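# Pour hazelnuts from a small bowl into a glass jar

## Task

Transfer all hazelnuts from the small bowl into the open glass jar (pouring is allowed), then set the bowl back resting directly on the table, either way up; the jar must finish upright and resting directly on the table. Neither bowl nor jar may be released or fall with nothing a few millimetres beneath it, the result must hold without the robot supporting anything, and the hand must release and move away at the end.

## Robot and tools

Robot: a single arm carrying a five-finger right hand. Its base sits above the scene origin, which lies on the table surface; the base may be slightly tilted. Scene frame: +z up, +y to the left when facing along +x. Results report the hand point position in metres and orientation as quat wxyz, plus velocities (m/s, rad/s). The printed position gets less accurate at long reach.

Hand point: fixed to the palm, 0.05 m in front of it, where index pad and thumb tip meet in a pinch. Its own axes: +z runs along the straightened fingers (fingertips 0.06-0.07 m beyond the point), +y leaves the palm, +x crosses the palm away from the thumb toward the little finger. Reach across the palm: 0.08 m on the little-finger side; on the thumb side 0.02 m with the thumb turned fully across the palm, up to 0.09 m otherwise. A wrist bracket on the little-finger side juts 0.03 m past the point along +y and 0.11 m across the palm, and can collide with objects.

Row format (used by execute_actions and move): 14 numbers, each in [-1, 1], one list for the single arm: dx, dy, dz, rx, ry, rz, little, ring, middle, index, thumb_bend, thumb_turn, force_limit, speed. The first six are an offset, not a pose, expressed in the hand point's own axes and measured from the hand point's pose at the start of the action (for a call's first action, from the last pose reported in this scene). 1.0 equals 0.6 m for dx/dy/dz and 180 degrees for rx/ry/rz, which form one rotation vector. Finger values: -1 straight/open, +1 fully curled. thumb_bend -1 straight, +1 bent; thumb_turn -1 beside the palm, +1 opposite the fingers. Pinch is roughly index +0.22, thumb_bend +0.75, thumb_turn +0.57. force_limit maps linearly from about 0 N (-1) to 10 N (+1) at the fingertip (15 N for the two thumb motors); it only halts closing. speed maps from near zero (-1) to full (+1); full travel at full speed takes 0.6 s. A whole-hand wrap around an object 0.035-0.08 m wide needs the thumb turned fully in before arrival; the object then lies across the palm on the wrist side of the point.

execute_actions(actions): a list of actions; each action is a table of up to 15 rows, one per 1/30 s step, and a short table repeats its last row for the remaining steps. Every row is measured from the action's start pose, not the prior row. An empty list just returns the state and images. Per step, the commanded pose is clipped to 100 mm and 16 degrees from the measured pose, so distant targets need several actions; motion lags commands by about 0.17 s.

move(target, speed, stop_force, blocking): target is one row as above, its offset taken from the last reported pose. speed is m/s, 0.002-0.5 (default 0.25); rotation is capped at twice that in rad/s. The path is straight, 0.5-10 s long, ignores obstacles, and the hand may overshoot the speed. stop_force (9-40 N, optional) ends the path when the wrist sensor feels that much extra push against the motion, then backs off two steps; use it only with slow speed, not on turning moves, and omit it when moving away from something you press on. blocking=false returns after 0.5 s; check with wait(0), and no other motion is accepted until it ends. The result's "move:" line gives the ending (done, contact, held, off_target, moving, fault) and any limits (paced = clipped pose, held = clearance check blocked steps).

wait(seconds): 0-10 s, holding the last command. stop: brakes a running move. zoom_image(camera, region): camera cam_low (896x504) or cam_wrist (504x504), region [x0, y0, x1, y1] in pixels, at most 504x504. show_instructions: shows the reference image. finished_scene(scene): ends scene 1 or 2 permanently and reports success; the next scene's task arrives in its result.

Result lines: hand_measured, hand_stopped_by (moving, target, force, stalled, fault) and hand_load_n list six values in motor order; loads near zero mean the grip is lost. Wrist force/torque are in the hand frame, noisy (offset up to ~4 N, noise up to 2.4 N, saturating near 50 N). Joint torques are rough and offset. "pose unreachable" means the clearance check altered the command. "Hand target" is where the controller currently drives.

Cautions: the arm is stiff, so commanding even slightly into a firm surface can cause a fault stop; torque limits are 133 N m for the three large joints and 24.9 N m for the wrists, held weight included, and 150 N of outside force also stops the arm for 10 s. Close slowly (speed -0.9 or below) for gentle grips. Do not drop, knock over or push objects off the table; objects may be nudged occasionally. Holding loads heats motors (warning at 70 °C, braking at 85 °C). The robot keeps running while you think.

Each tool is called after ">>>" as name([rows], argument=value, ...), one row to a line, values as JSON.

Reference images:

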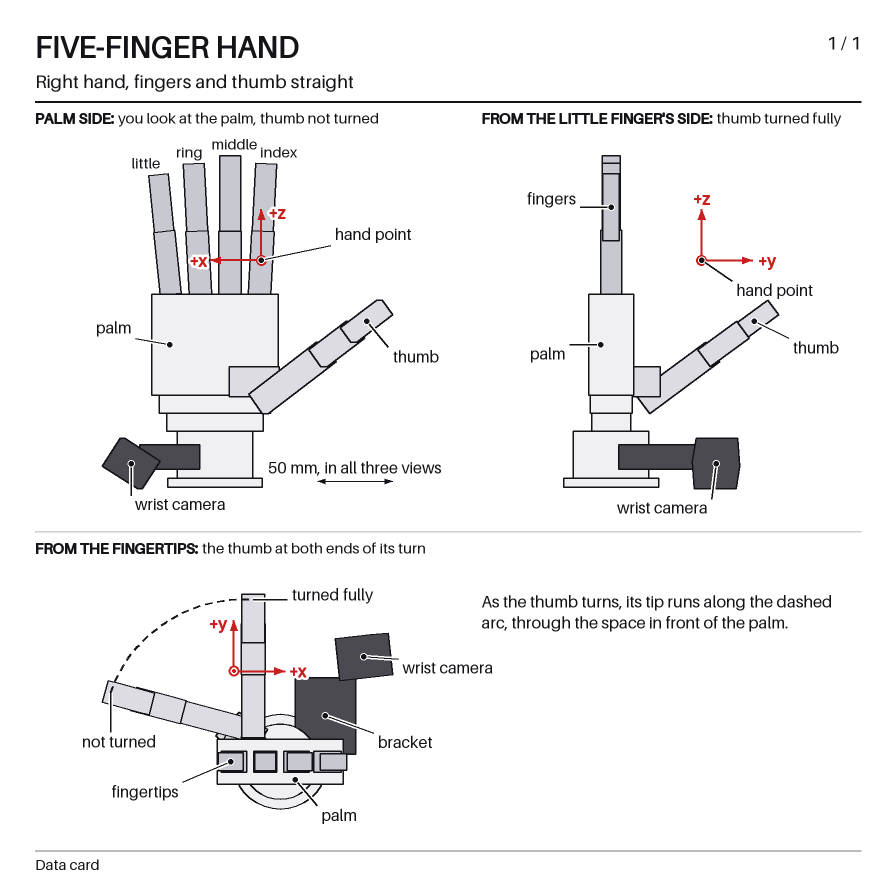

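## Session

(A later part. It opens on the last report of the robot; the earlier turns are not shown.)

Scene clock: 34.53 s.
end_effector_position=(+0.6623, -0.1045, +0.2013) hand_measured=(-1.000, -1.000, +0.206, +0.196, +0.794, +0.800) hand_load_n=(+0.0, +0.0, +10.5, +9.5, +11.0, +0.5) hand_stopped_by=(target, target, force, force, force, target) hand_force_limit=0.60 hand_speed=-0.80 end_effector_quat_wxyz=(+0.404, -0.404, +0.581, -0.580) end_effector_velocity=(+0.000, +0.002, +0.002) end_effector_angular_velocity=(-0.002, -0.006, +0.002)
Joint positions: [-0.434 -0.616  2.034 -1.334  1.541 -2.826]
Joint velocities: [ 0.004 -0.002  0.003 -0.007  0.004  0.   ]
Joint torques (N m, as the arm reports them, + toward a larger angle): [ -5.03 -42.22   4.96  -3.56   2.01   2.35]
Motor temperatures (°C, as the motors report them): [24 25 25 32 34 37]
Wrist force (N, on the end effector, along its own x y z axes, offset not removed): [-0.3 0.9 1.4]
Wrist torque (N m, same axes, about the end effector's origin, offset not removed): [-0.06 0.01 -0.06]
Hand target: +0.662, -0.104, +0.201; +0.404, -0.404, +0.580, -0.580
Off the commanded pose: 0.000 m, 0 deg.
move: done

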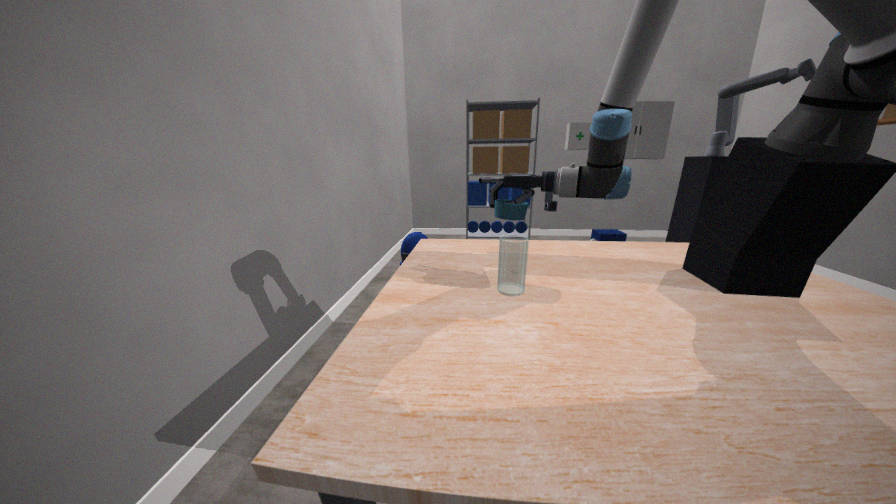

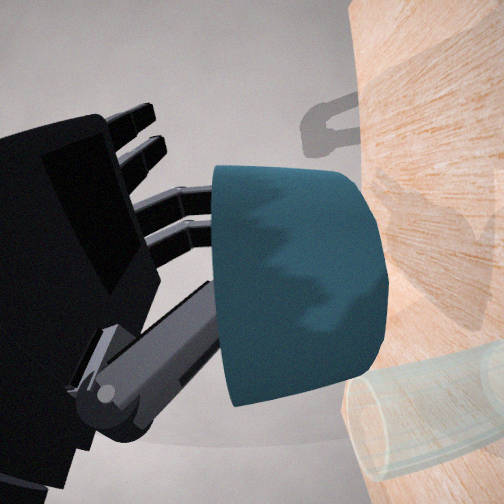

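>>> move(target=[-0.08,0.05,0,0,0,-0.28,-1,-1,0.6,0.6,1,0.8,0.6,-0.8], speed=0.15)

>>> zoom_image(camera="cam_low", region=[430,150,650,310])

Scene clock: 38.03 s.
end_effector_position=(+0.6787, -0.0595, +0.1713) hand_measured=(-1.000, -1.000, +0.206, +0.196, +0.794, +0.800) hand_load_n=(+0.0, +0.0, +10.0, +10.0, +11.0, +0.5) hand_stopped_by=(target, target, force, force, force, target) hand_force_limit=0.60 hand_speed=-0.80 end_effector_quat_wxyz=(-0.119, +0.613, -0.354, +0.697) end_effector_velocity=(+0.001, +0.001, -0.000) end_effector_angular_velocity=(-0.012, +0.003, +0.000)
Joint positions: [-0.176 -0.607  1.911 -1.218  1.797 -3.682]
Joint velocities: [ 0.004  0.001 -0.004  0.001  0.004 -0.012]
Joint torques (N m, as the arm reports them, + toward a larger angle): [ -2.16 -30.93 -20.03   0.18   1.92  -1.86]
Motor temperatures (°C, as the motors report them): [24 25 25 32 34 37]
Wrist force (N, on the end effector, along its own x y z axes, offset not removed): [-3.3 0.6 0.5]
Wrist torque (N m, same axes, about the end effector's origin, offset not removed): [0.02 0.39 -0.14]
Hand target: +0.679, -0.059, +0.171; -0.118, +0.613, -0.353, +0.697
Off the commanded pose: 0.000 m, 0 deg.
move: done

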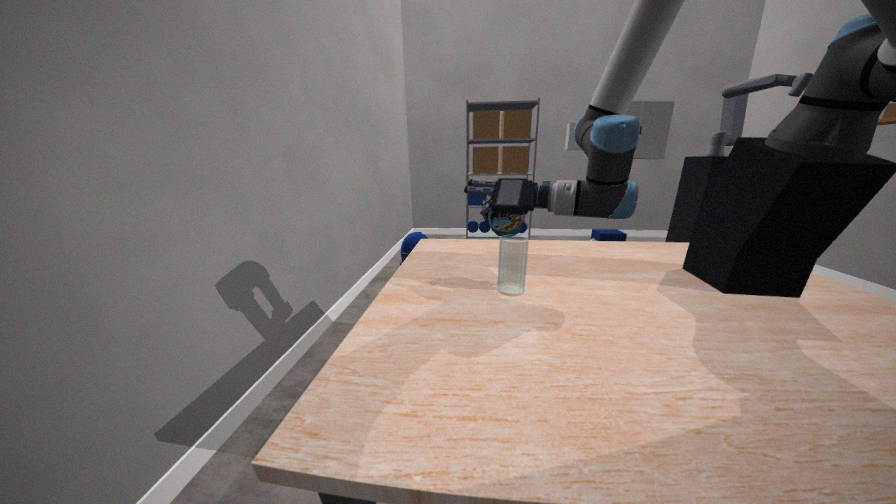

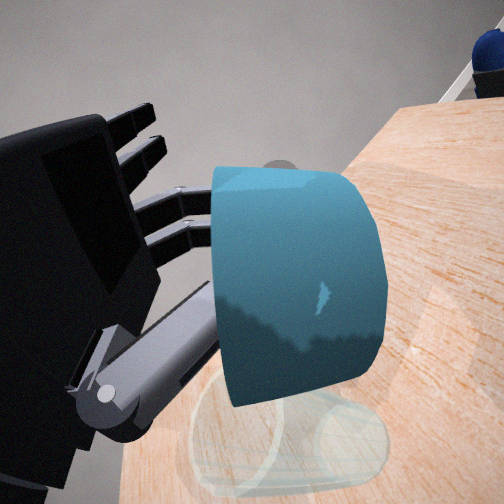

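Region (430, 150, 650, 310) of cam_low's 896x504 image, scaled by 2.291, with more detail than that image has; it fills the top 367 rows of this view, and the rest is white.

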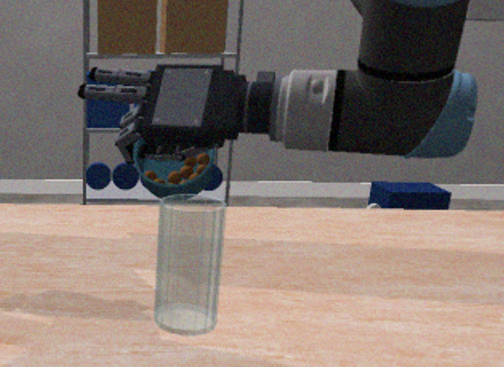

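>>> move(target=[-0.02,-0.048,-0.035,0,0,-0.12,-1,-1,0.6,0.6,1,0.8,0.6,-0.8], speed=0.08)

>>> zoom_image(camera="cam_low", region=[430,150,650,310])

Scene clock: 41.00 s.
end_effector_position=(+0.6694, -0.0243, +0.1805) hand_measured=(-1.000, -1.000, +0.206, +0.196, +0.794, +0.800) hand_load_n=(+0.0, +0.0, +9.5, +10.0, +11.0, +1.0) hand_stopped_by=(target, target, force, force, force, target) hand_force_limit=0.60 hand_speed=-0.80 end_effector_quat_wxyz=(+0.013, +0.668, -0.233, +0.707) end_effector_velocity=(+0.000, +0.002, +0.000) end_effector_angular_velocity=(-0.010, +0.004, +0.002)
Joint positions: [-0.057 -0.63   1.889 -1.17   1.916 -4.047]
Joint velocities: [ 0.005 -0.    -0.002  0.002  0.003 -0.011]
Joint torques (N m, as the arm reports them, + toward a larger angle): [ -1.78 -45.02 -17.95   0.34   2.06  -2.02]
Motor temperatures (°C, as the motors report them): [24 25 25 32 34 37]
Wrist force (N, on the end effector, along its own x y z axes, offset not removed): [0.1 1.1 1.9]
Wrist torque (N m, same axes, about the end effector's origin, offset not removed): [0.02 -0.20 0.15]
Hand target: +0.669, -0.024, +0.181; +0.014, +0.668, -0.233, +0.707
Off the commanded pose: 0.000 m, 0 deg.
move: done

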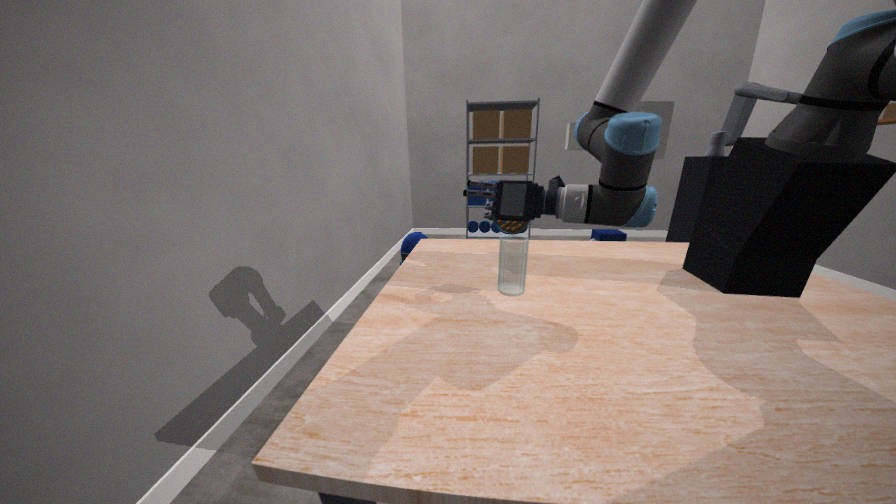

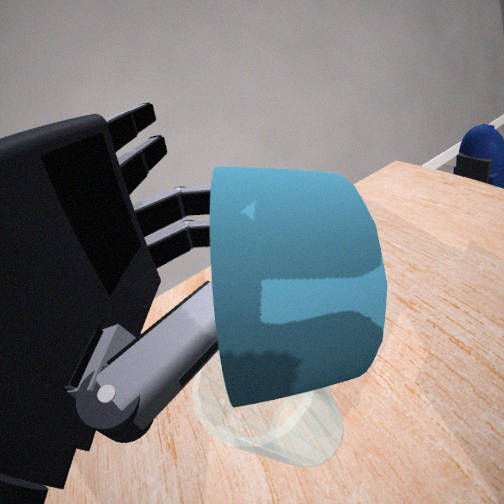

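Region (430, 150, 650, 310) of cam_low's 896x504 image, scaled by 2.291, with more detail than that image has; it fills the top 367 rows of this view, and the rest is white.

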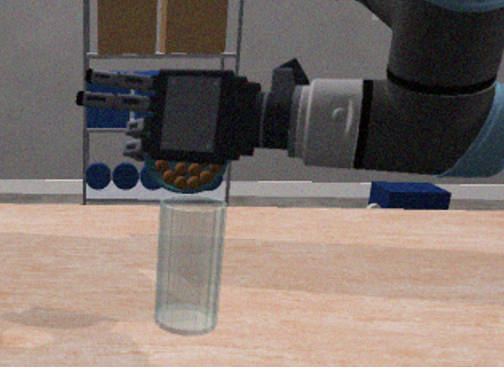

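>>> move(target=[-0.008,0.022,-0.007,0,0,0,-1,-1,0.6,0.6,1,0.8,0.6,-0.8], speed=0.04)

>>> move(target=[0,0,0,0,0,-0.08,-1,-1,0.6,0.6,1,0.8,0.6,-0.8], speed=0.03)

>>> zoom_image(camera="cam_low", region=[430,150,650,310])

Scene clock: 42.03 s.
end_effector_position=(+0.6617, -0.0331, +0.1720) hand_measured=(-1.000, -1.000, +0.206, +0.196, +0.794, +0.800) hand_load_n=(+0.0, +0.0, +16.5, +7.5, +10.0, -2.5) hand_stopped_by=(target, target, force, force, force, target) hand_force_limit=0.60 hand_speed=-0.80 end_effector_quat_wxyz=(+0.013, +0.668, -0.233, +0.707) end_effector_velocity=(-0.001, -0.000, -0.001) end_effector_angular_velocity=(+0.000, -0.001, +0.002)
Joint positions: [-0.069 -0.61   1.907 -1.208  1.903 -4.048]
Joint velocities: [-0.001  0.003  0.002 -0.006 -0.002 -0.   ]
Joint torques (N m, as the arm reports them, + toward a larger angle): [-22.46 -25.68   7.06  -0.84  -1.05  -1.84]
Motor temperatures (°C, as the motors report them): [24 25 25 32 34 37]
Wrist force (N, on the end effector, along its own x y z axes, offset not removed): [7.9 -1.9 3.4]
Wrist torque (N m, same axes, about the end effector's origin, offset not removed): [-0.17 -0.34 0.07]
Hand target: +0.662, -0.033, +0.172; +0.013, +0.668, -0.233, +0.707
Off the commanded pose: 0.000 m, 0 deg.
move: done

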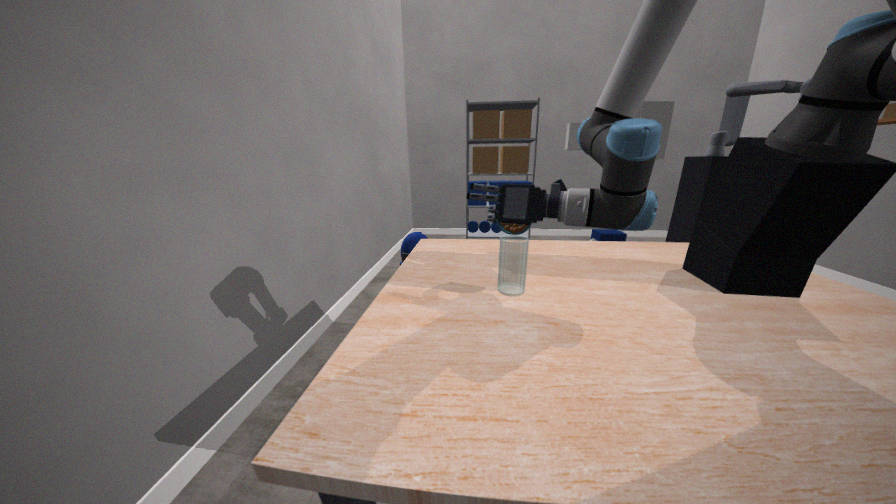

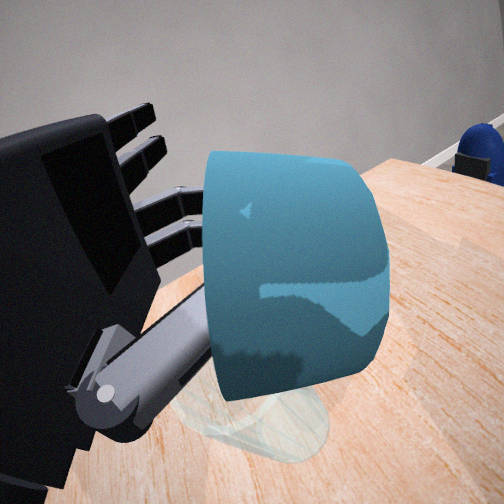

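Scene clock: 46.47 s.
end_effector_position=(+0.6617, -0.0331, +0.1720) hand_measured=(-1.000, -1.000, +0.206, +0.196, +0.794, +0.800) hand_load_n=(+0.0, +0.0, +13.0, +8.0, +9.5, -1.0) hand_stopped_by=(target, target, force, force, force, target) hand_force_limit=0.60 hand_speed=-0.80 end_effector_quat_wxyz=(+0.101, +0.692, -0.148, +0.699) end_effector_velocity=(-0.001, -0.001, -0.001) end_effector_angular_velocity=(-0.010, +0.005, -0.001)
Joint positions: [-0.039 -0.582  1.875 -1.203  1.933 -4.296]
Joint velocities: [ 0.     0.002 -0.001 -0.     0.001 -0.011]
Joint torques (N m, as the arm reports them, + toward a larger angle): [ -2.67 -30.04 -17.76   1.2    1.96  -2.07]
Motor temperatures (°C, as the motors report them): [24 25 25 32 34 37]
Wrist force (N, on the end effector, along its own x y z axes, offset not removed): [5.0 0.3 1.0]
Wrist torque (N m, same axes, about the end effector's origin, offset not removed): [0.03 -0.34 0.18]
Hand target: +0.662, -0.033, +0.172; +0.102, +0.692, -0.147, +0.699
Off the commanded pose: 0.000 m, 0 deg.
move: done

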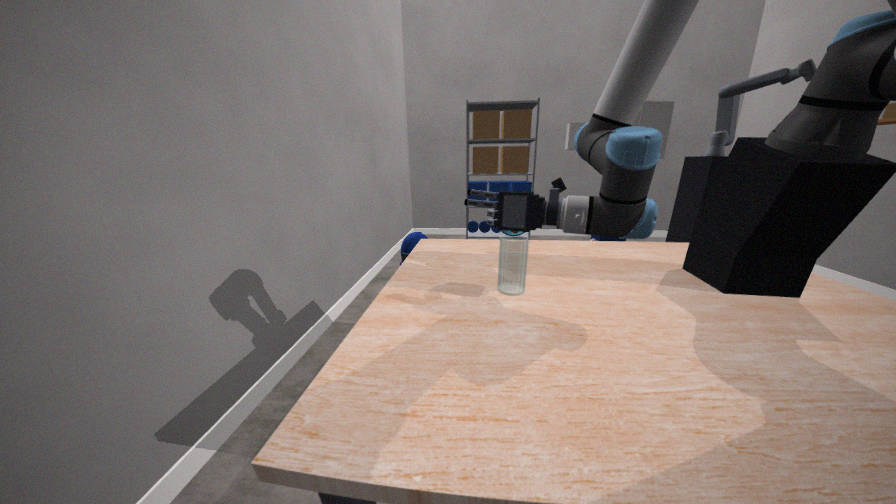

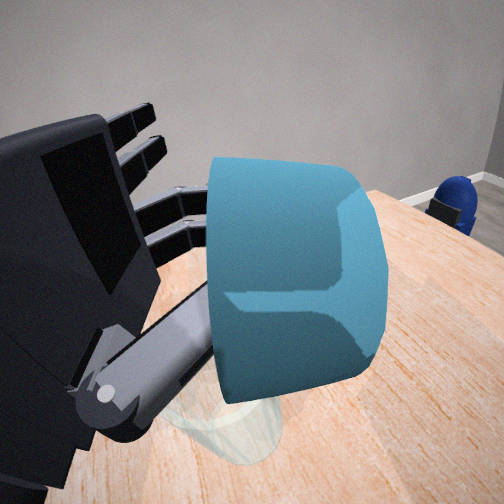

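Region (430, 150, 650, 310) of cam_low's 896x504 image, scaled by 2.291, with more detail than that image has; it fills the top 367 rows of this view, and the rest is white.

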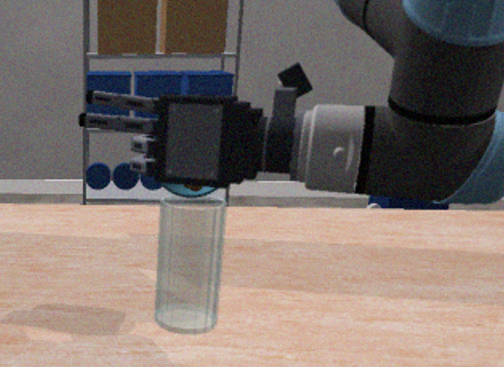

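Touching the jar; raise slightly and keep rolling.

>>> move(target=[0.017,-0.012,0,0,0,-0.1,-1,-1,0.6,0.6,1,0.8,0.6,-0.8], speed=0.03)

>>> zoom_image(camera="cam_low", region=[430,150,650,310])

Scene clock: 52.10 s.
end_effector_position=(+0.6639, -0.0270, +0.1826) hand_measured=(-1.000, -1.000, +0.206, +0.196, +0.794, +0.800) hand_load_n=(+0.0, +0.0, +9.5, +10.0, +10.0, +1.0) hand_stopped_by=(target, target, force, force, force, target) hand_force_limit=0.60 hand_speed=-0.80 end_effector_quat_wxyz=(+0.209, +0.706, -0.038, +0.675) end_effector_velocity=(-0.001, -0.000, -0.001) end_effector_angular_velocity=(-0.011, +0.007, -0.001)
Joint positions: [-0.006 -0.566  1.841 -1.184  1.967 -4.606]
Joint velocities: [ 0.001  0.001  0.001  0.001  0.001 -0.011]
Joint torques (N m, as the arm reports them, + toward a larger angle): [ -4.25 -31.84 -16.97   0.43   2.23  -2.41]
Motor temperatures (°C, as the motors report them): [24 25 25 32 34 37]
Wrist force (N, on the end effector, along its own x y z axes, offset not removed): [-1.3 -0.5 0.7]
Wrist torque (N m, same axes, about the end effector's origin, offset not removed): [-0.16 0.05 -0.05]
Hand target: +0.664, -0.027, +0.183; +0.210, +0.706, -0.038, +0.675
Off the commanded pose: 0.000 m, 0 deg.
move: done

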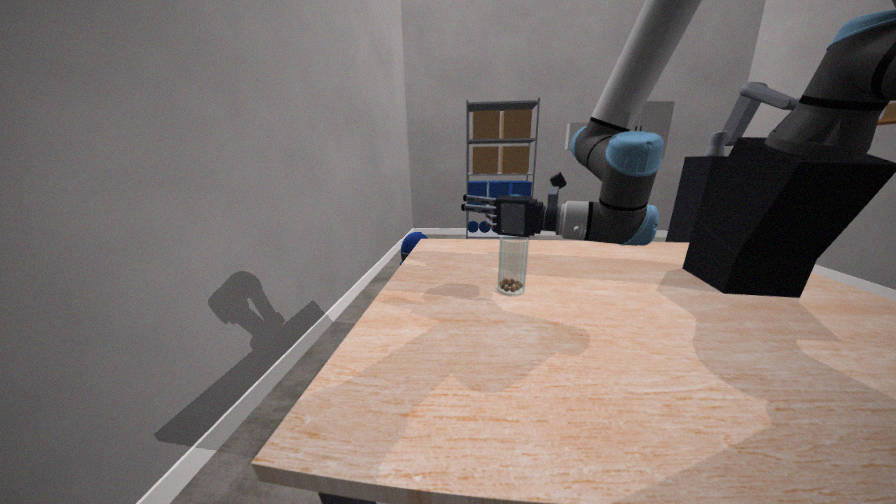

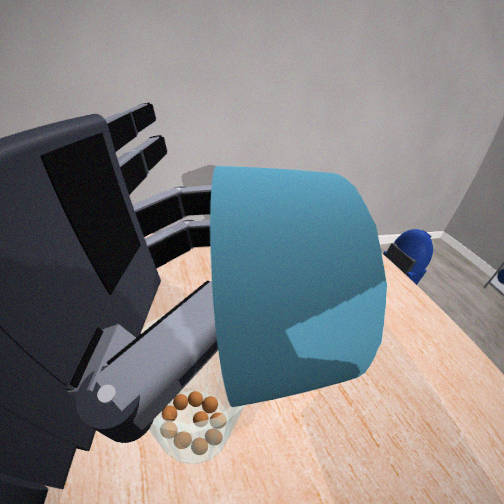

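Region (430, 150, 650, 310) of cam_low's 896x504 image, scaled by 2.291, with more detail than that image has; it fills the top 367 rows of this view, and the rest is white.

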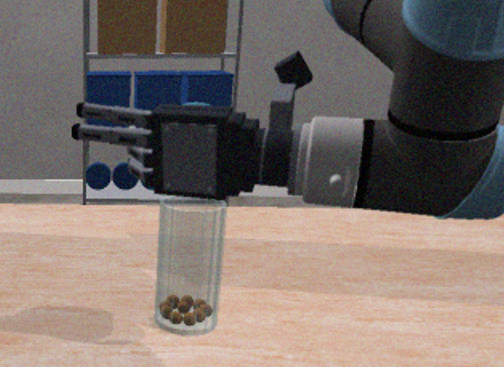

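>>> move(target=[0,0.25,0,0,0,0.58,-1,-1,0.6,0.6,1,0.8,0.6,-0.8], speed=0.3)

>>> move(target=[0.05,0.27,0,-0.03,0,0,-1,-1,0.6,0.6,1,0.8,0.6,-0.8], speed=0.2)

>>> zoom_image(camera="cam_low", region=[430,170,650,310])

Scene clock: 55.80 s.
end_effector_position=(+0.6137, -0.1635, +0.2192) hand_measured=(-1.000, -1.000, +0.206, +0.196, +0.794, +0.800) hand_load_n=(+0.0, +0.0, +10.0, +9.5, +10.0, +0.5) hand_stopped_by=(target, target, force, force, force, target) hand_force_limit=0.60 hand_speed=-0.80 end_effector_quat_wxyz=(+0.405, -0.403, +0.581, -0.579) end_effector_velocity=(+0.001, -0.000, +0.001) end_effector_angular_velocity=(+0.009, -0.006, +0.004)
Joint positions: [-0.638 -0.617  2.144 -1.44   1.337 -2.84 ]
Joint velocities: [-0.003  0.003 -0.002 -0.004 -0.006  0.011]
Joint torques (N m, as the arm reports them, + toward a larger angle): [-22.47 -26.22 -18.42  -3.13  -0.76   2.13]
Motor temperatures (°C, as the motors report them): [24 25 25 32 34 37]
Wrist force (N, on the end effector, along its own x y z axes, offset not removed): [0.5 0.8 1.4]
Wrist torque (N m, same axes, about the end effector's origin, offset not removed): [0.04 -0.24 0.09]
Hand target: +0.614, -0.164, +0.219; +0.405, -0.403, +0.582, -0.579
Off the commanded pose: 0.000 m, 0 deg.
move: done

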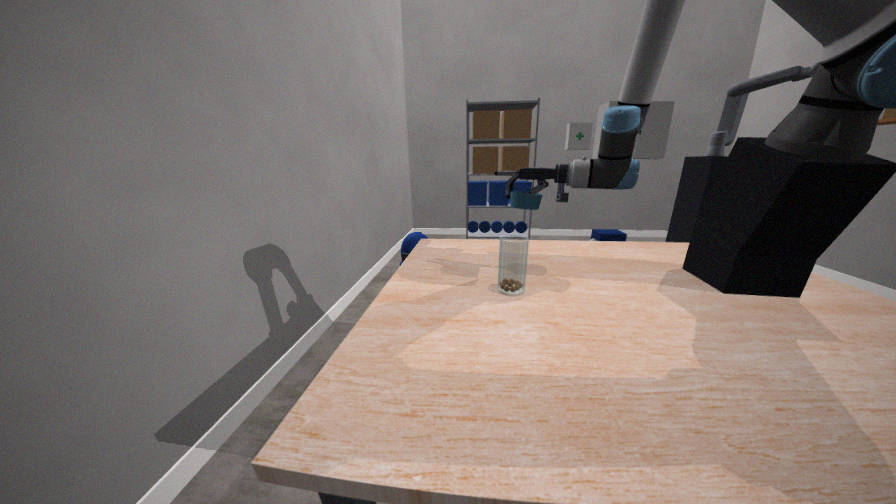

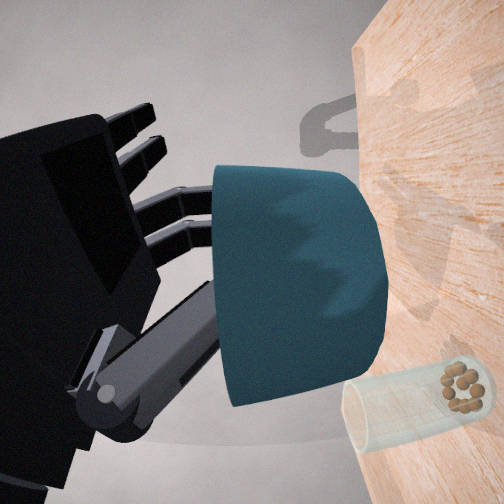

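Scene clock: 57.23 s.
end_effector_position=(+0.6032, -0.1909, +0.0572) hand_measured=(-1.000, -1.000, +0.206, +0.196, +0.794, +0.800) hand_load_n=(+0.0, +0.0, +10.0, +9.5, +10.0, +0.5) hand_stopped_by=(target, target, force, force, force, target) hand_force_limit=0.60 hand_speed=-0.80 end_effector_quat_wxyz=(+0.385, -0.422, +0.608, -0.551) end_effector_velocity=(+0.000, -0.001, -0.001) end_effector_angular_velocity=(-0.000, -0.000, -0.001)
Joint positions: [-0.599 -0.242  1.922 -1.502  1.349 -2.855]
Joint velocities: [-0.     0.003 -0.004  0.001  0.001 -0.   ]
Joint torques (N m, as the arm reports them, + toward a larger angle): [ -3.8  -32.56 -15.48   0.     2.1   -1.86]
Motor temperatures (°C, as the motors report them): [24 25 25 32 34 37]
Wrist force (N, on the end effector, along its own x y z axes, offset not removed): [0.6 1.6 2.5]
Wrist torque (N m, same axes, about the end effector's origin, offset not removed): [-0.02 -0.23 0.12]
Hand target: +0.603, -0.191, +0.057; +0.385, -0.422, +0.608, -0.551
Off the commanded pose: 0.000 m, 0 deg.
move: done

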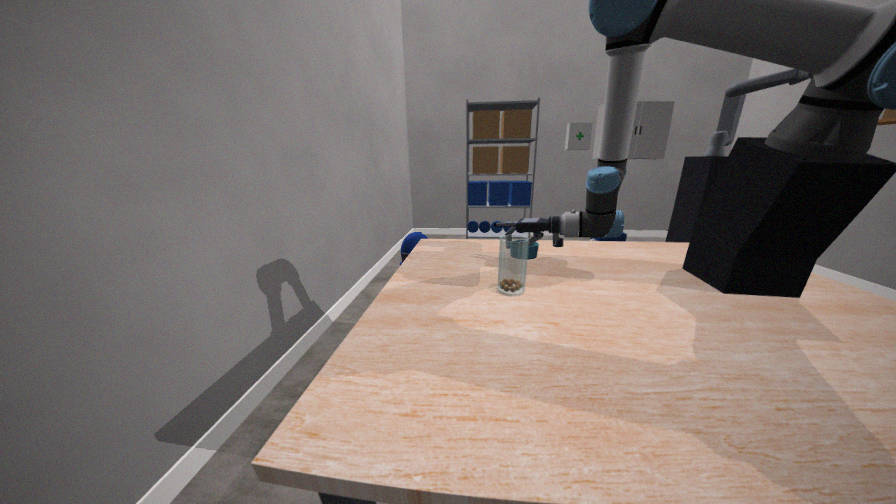

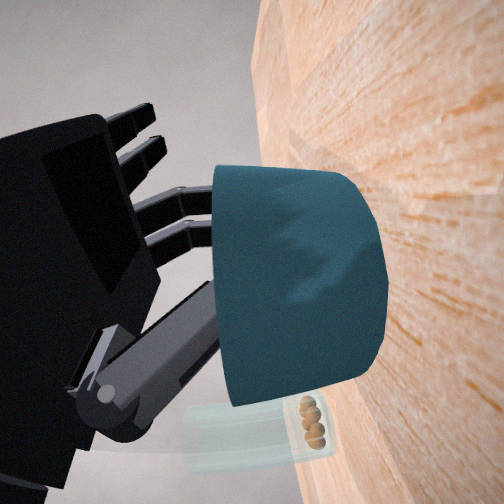

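Region (430, 170, 650, 310) of cam_low's 896x504 image, scaled by 2.291, with more detail than that image has; it fills the top 321 rows of this view, and the rest is white.

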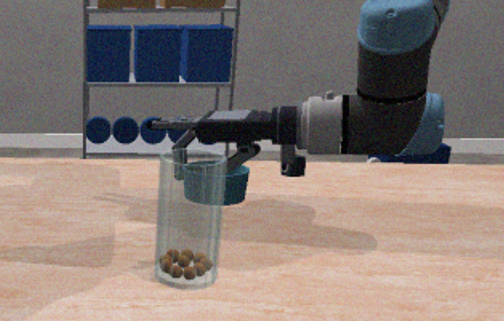

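>>> move(target=[0,0.06,0.006,0,0,0,-1,-1,0.6,0.6,1,0.8,0.6,-0.8], speed=0.01, stop_force=9)

Scene clock: 60.23 s.
end_effector_position=(+0.6033, -0.1907, +0.0316) hand_measured=(-1.000, -1.000, +0.206, +0.196, +0.796, +0.800) hand_load_n=(+0.0, +0.0, +10.0, +10.5, +5.0, +2.0) hand_stopped_by=(target, target, force, force, force, target) hand_force_limit=0.60 hand_speed=-0.80 end_effector_quat_wxyz=(+0.385, -0.422, +0.608, -0.551) end_effector_velocity=(-0.001, +0.001, +0.003) end_effector_angular_velocity=(+0.001, +0.003, +0.002)
Joint positions: [-0.577 -0.182  1.877 -1.518  1.37  -2.851]
Joint velocities: [-0.002 -0.008  0.008  0.003 -0.005 -0.001]
Joint torques (N m, as the arm reports them, + toward a larger angle): [-24.25 -44.99  10.13  -0.04  -0.92   0.52]
Motor temperatures (°C, as the motors report them): [24 25 25 32 34 37]
Wrist force (N, on the end effector, along its own x y z axes, offset not removed): [-0.2 1.3 0.0]
Wrist torque (N m, same axes, about the end effector's origin, offset not removed): [0.18 0.03 0.09]
Hand target: +0.603, -0.191, +0.032; +0.385, -0.422, +0.608, -0.551
Off the commanded pose: 0.011 m, 0 deg.
move: contact

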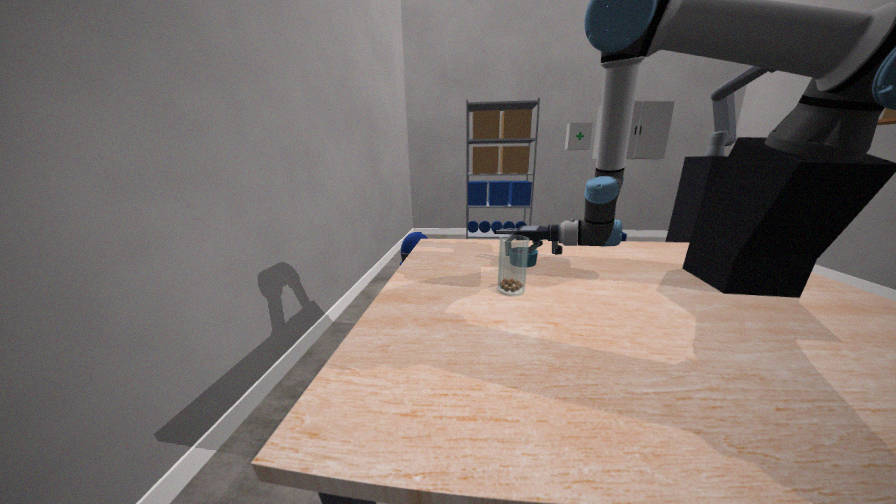

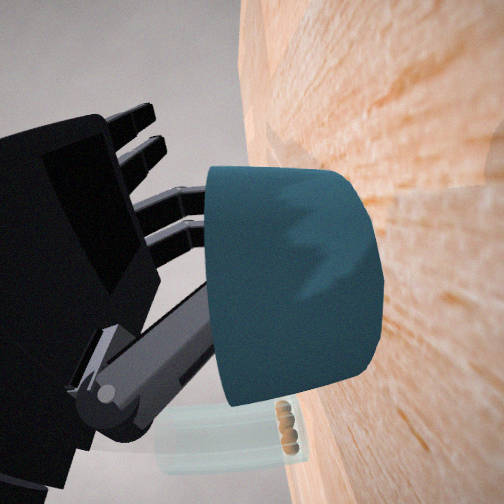

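>>> move(target=[0,0,0,0,0,0,-1,-1,-0.5,-0.5,1,0.8,0.6,-0.5])

>>> move(target=[0,-0.03,-0.012,0,0,0,-1,-1,-0.5,-0.5,1,0.8,0.6,-0.5], speed=0.03)

>>> move(target=[0,-0.25,-0.1,-0.15,0,0,-1,-1,-0.5,-0.5,1,0.8,0.6,-0.5])

Scene clock: 61.50 s.
end_effector_position=(+0.6033, -0.1907, +0.0316) hand_measured=(-1.000, -1.000, -0.500, -0.500, +0.800, +0.800) hand_load_n=(+0.0, +0.0, +0.0, +0.0, +0.0, +0.0) hand_stopped_by=(target, target, target, target, force, target) hand_force_limit=0.60 hand_speed=-0.50 end_effector_quat_wxyz=(+0.385, -0.422, +0.608, -0.551) end_effector_velocity=(+0.001, -0.001, +0.001) end_effector_angular_velocity=(-0.002, -0.002, +0.001)
Joint positions: [-0.577 -0.182  1.877 -1.518  1.37  -2.851]
Joint velocities: [-0.     0.    -0.002 -0.    -0.    -0.001]
Joint torques (N m, as the arm reports them, + toward a larger angle): [ -4.59 -31.12 -13.33  -2.72   1.99  -1.11]
Motor temperatures (°C, as the motors report them): [24 25 25 32 34 37]
Wrist force (N, on the end effector, along its own x y z axes, offset not removed): [0.0 0.7 0.3]
Wrist torque (N m, same axes, about the end effector's origin, offset not removed): [0.02 0.03 0.10]
Hand target: +0.603, -0.191, +0.032; +0.385, -0.422, +0.608, -0.551
Off the commanded pose: 0.000 m, 0 deg.
move: done

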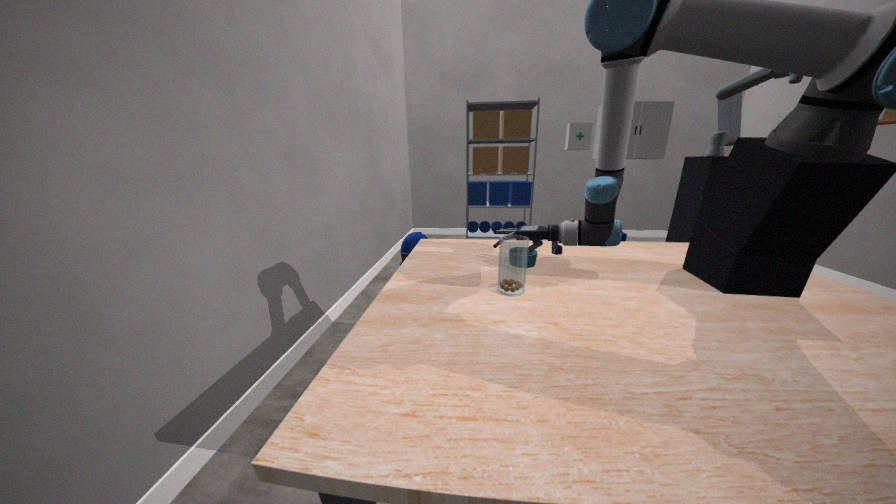

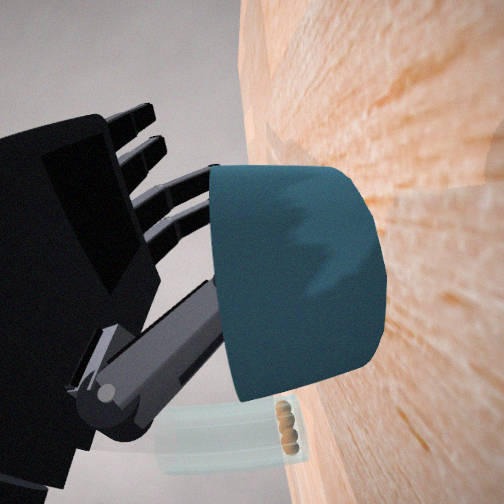

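Scene clock: 62.47 s.
end_effector_position=(+0.5983, -0.1889, +0.0500) hand_measured=(-1.000, -1.000, -0.500, -0.500, +0.800, +0.800) hand_load_n=(+0.0, +0.0, +0.0, +0.0, +0.0, +0.0) hand_stopped_by=(target, target, target, target, force, target) hand_force_limit=0.60 hand_speed=-0.50 end_effector_quat_wxyz=(+0.385, -0.422, +0.608, -0.551) end_effector_velocity=(-0.000, +0.000, +0.002) end_effector_angular_velocity=(-0.000, -0.000, +0.001)
Joint positions: [-0.595 -0.224  1.924 -1.522  1.352 -2.855]
Joint velocities: [-0.002 -0.005  0.005 -0.001 -0.003 -0.   ]
Joint torques (N m, as the arm reports them, + toward a larger angle): [-23.94 -44.07   9.74  -2.94  -0.94  -2.23]
Motor temperatures (°C, as the motors report them): [24 25 25 32 34 37]
Wrist force (N, on the end effector, along its own x y z axes, offset not removed): [0.1 -1.2 0.9]
Wrist torque (N m, same axes, about the end effector's origin, offset not removed): [-0.26 -0.03 0.02]
Hand target: +0.598, -0.189, +0.050; +0.385, -0.422, +0.608, -0.551
Off the commanded pose: 0.000 m, 0 deg.
move: done

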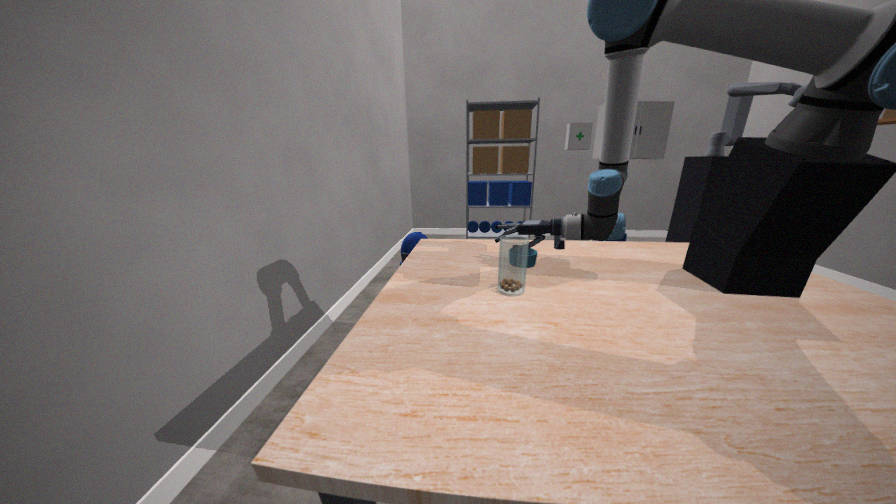

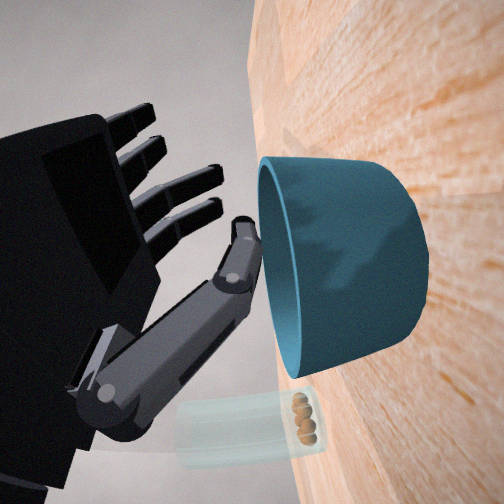

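Scene clock: 64.00 s.
end_effector_position=(+0.5556, -0.1738, +0.2049) hand_measured=(-1.000, -1.000, -0.500, -0.500, +0.800, +0.800) hand_load_n=(+0.0, +0.0, +0.0, +0.0, +0.0, +0.0) hand_stopped_by=(target, target, target, target, force, target) hand_force_limit=0.60 hand_speed=-0.50 end_effector_quat_wxyz=(+0.276, -0.500, +0.720, -0.395) end_effector_velocity=(-0.000, -0.001, +0.001) end_effector_angular_velocity=(+0.003, +0.013, -0.000)
Joint positions: [-0.779 -0.755  1.968 -0.511  1.103 -3.11 ]
Joint velocities: [-0.001 -0.002 -0.011  0.028  0.    -0.009]
Joint torques (N m, as the arm reports them, + toward a larger angle): [-23.96 -39.56 -22.67   1.71  -1.53  -2.63]
Motor temperatures (°C, as the motors report them): [24 25 25 32 34 37]
Wrist force (N, on the end effector, along its own x y z axes, offset not removed): [0.7 -0.3 -0.7]
Wrist torque (N m, same axes, about the end effector's origin, offset not removed): [-0.06 -0.09 0.00]
Hand target: +0.556, -0.174, +0.205; +0.276, -0.500, +0.720, -0.394
Off the commanded pose: 0.000 m, 0 deg.
move: done

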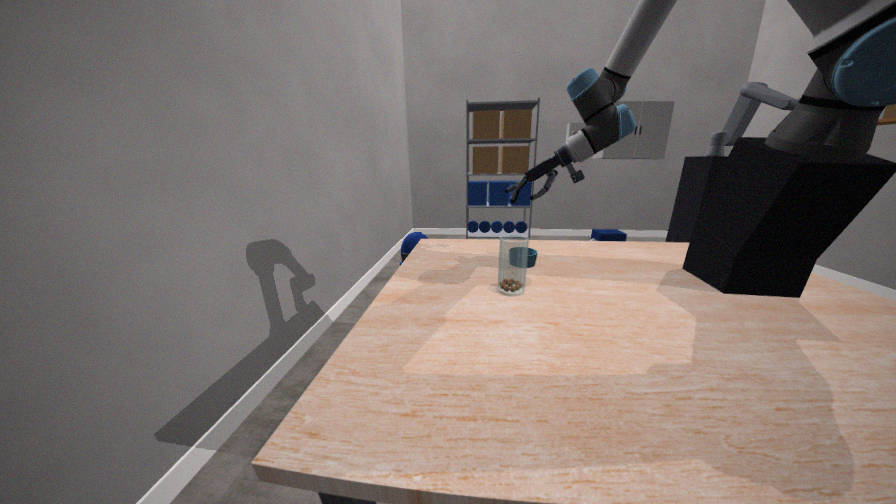

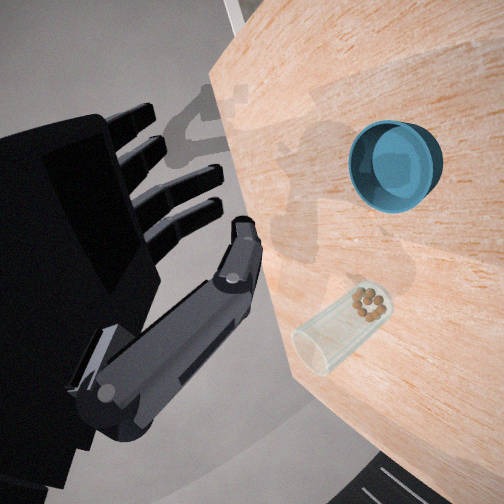

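>>> finished_scene(scene=1)

The scene is finished: the task was done.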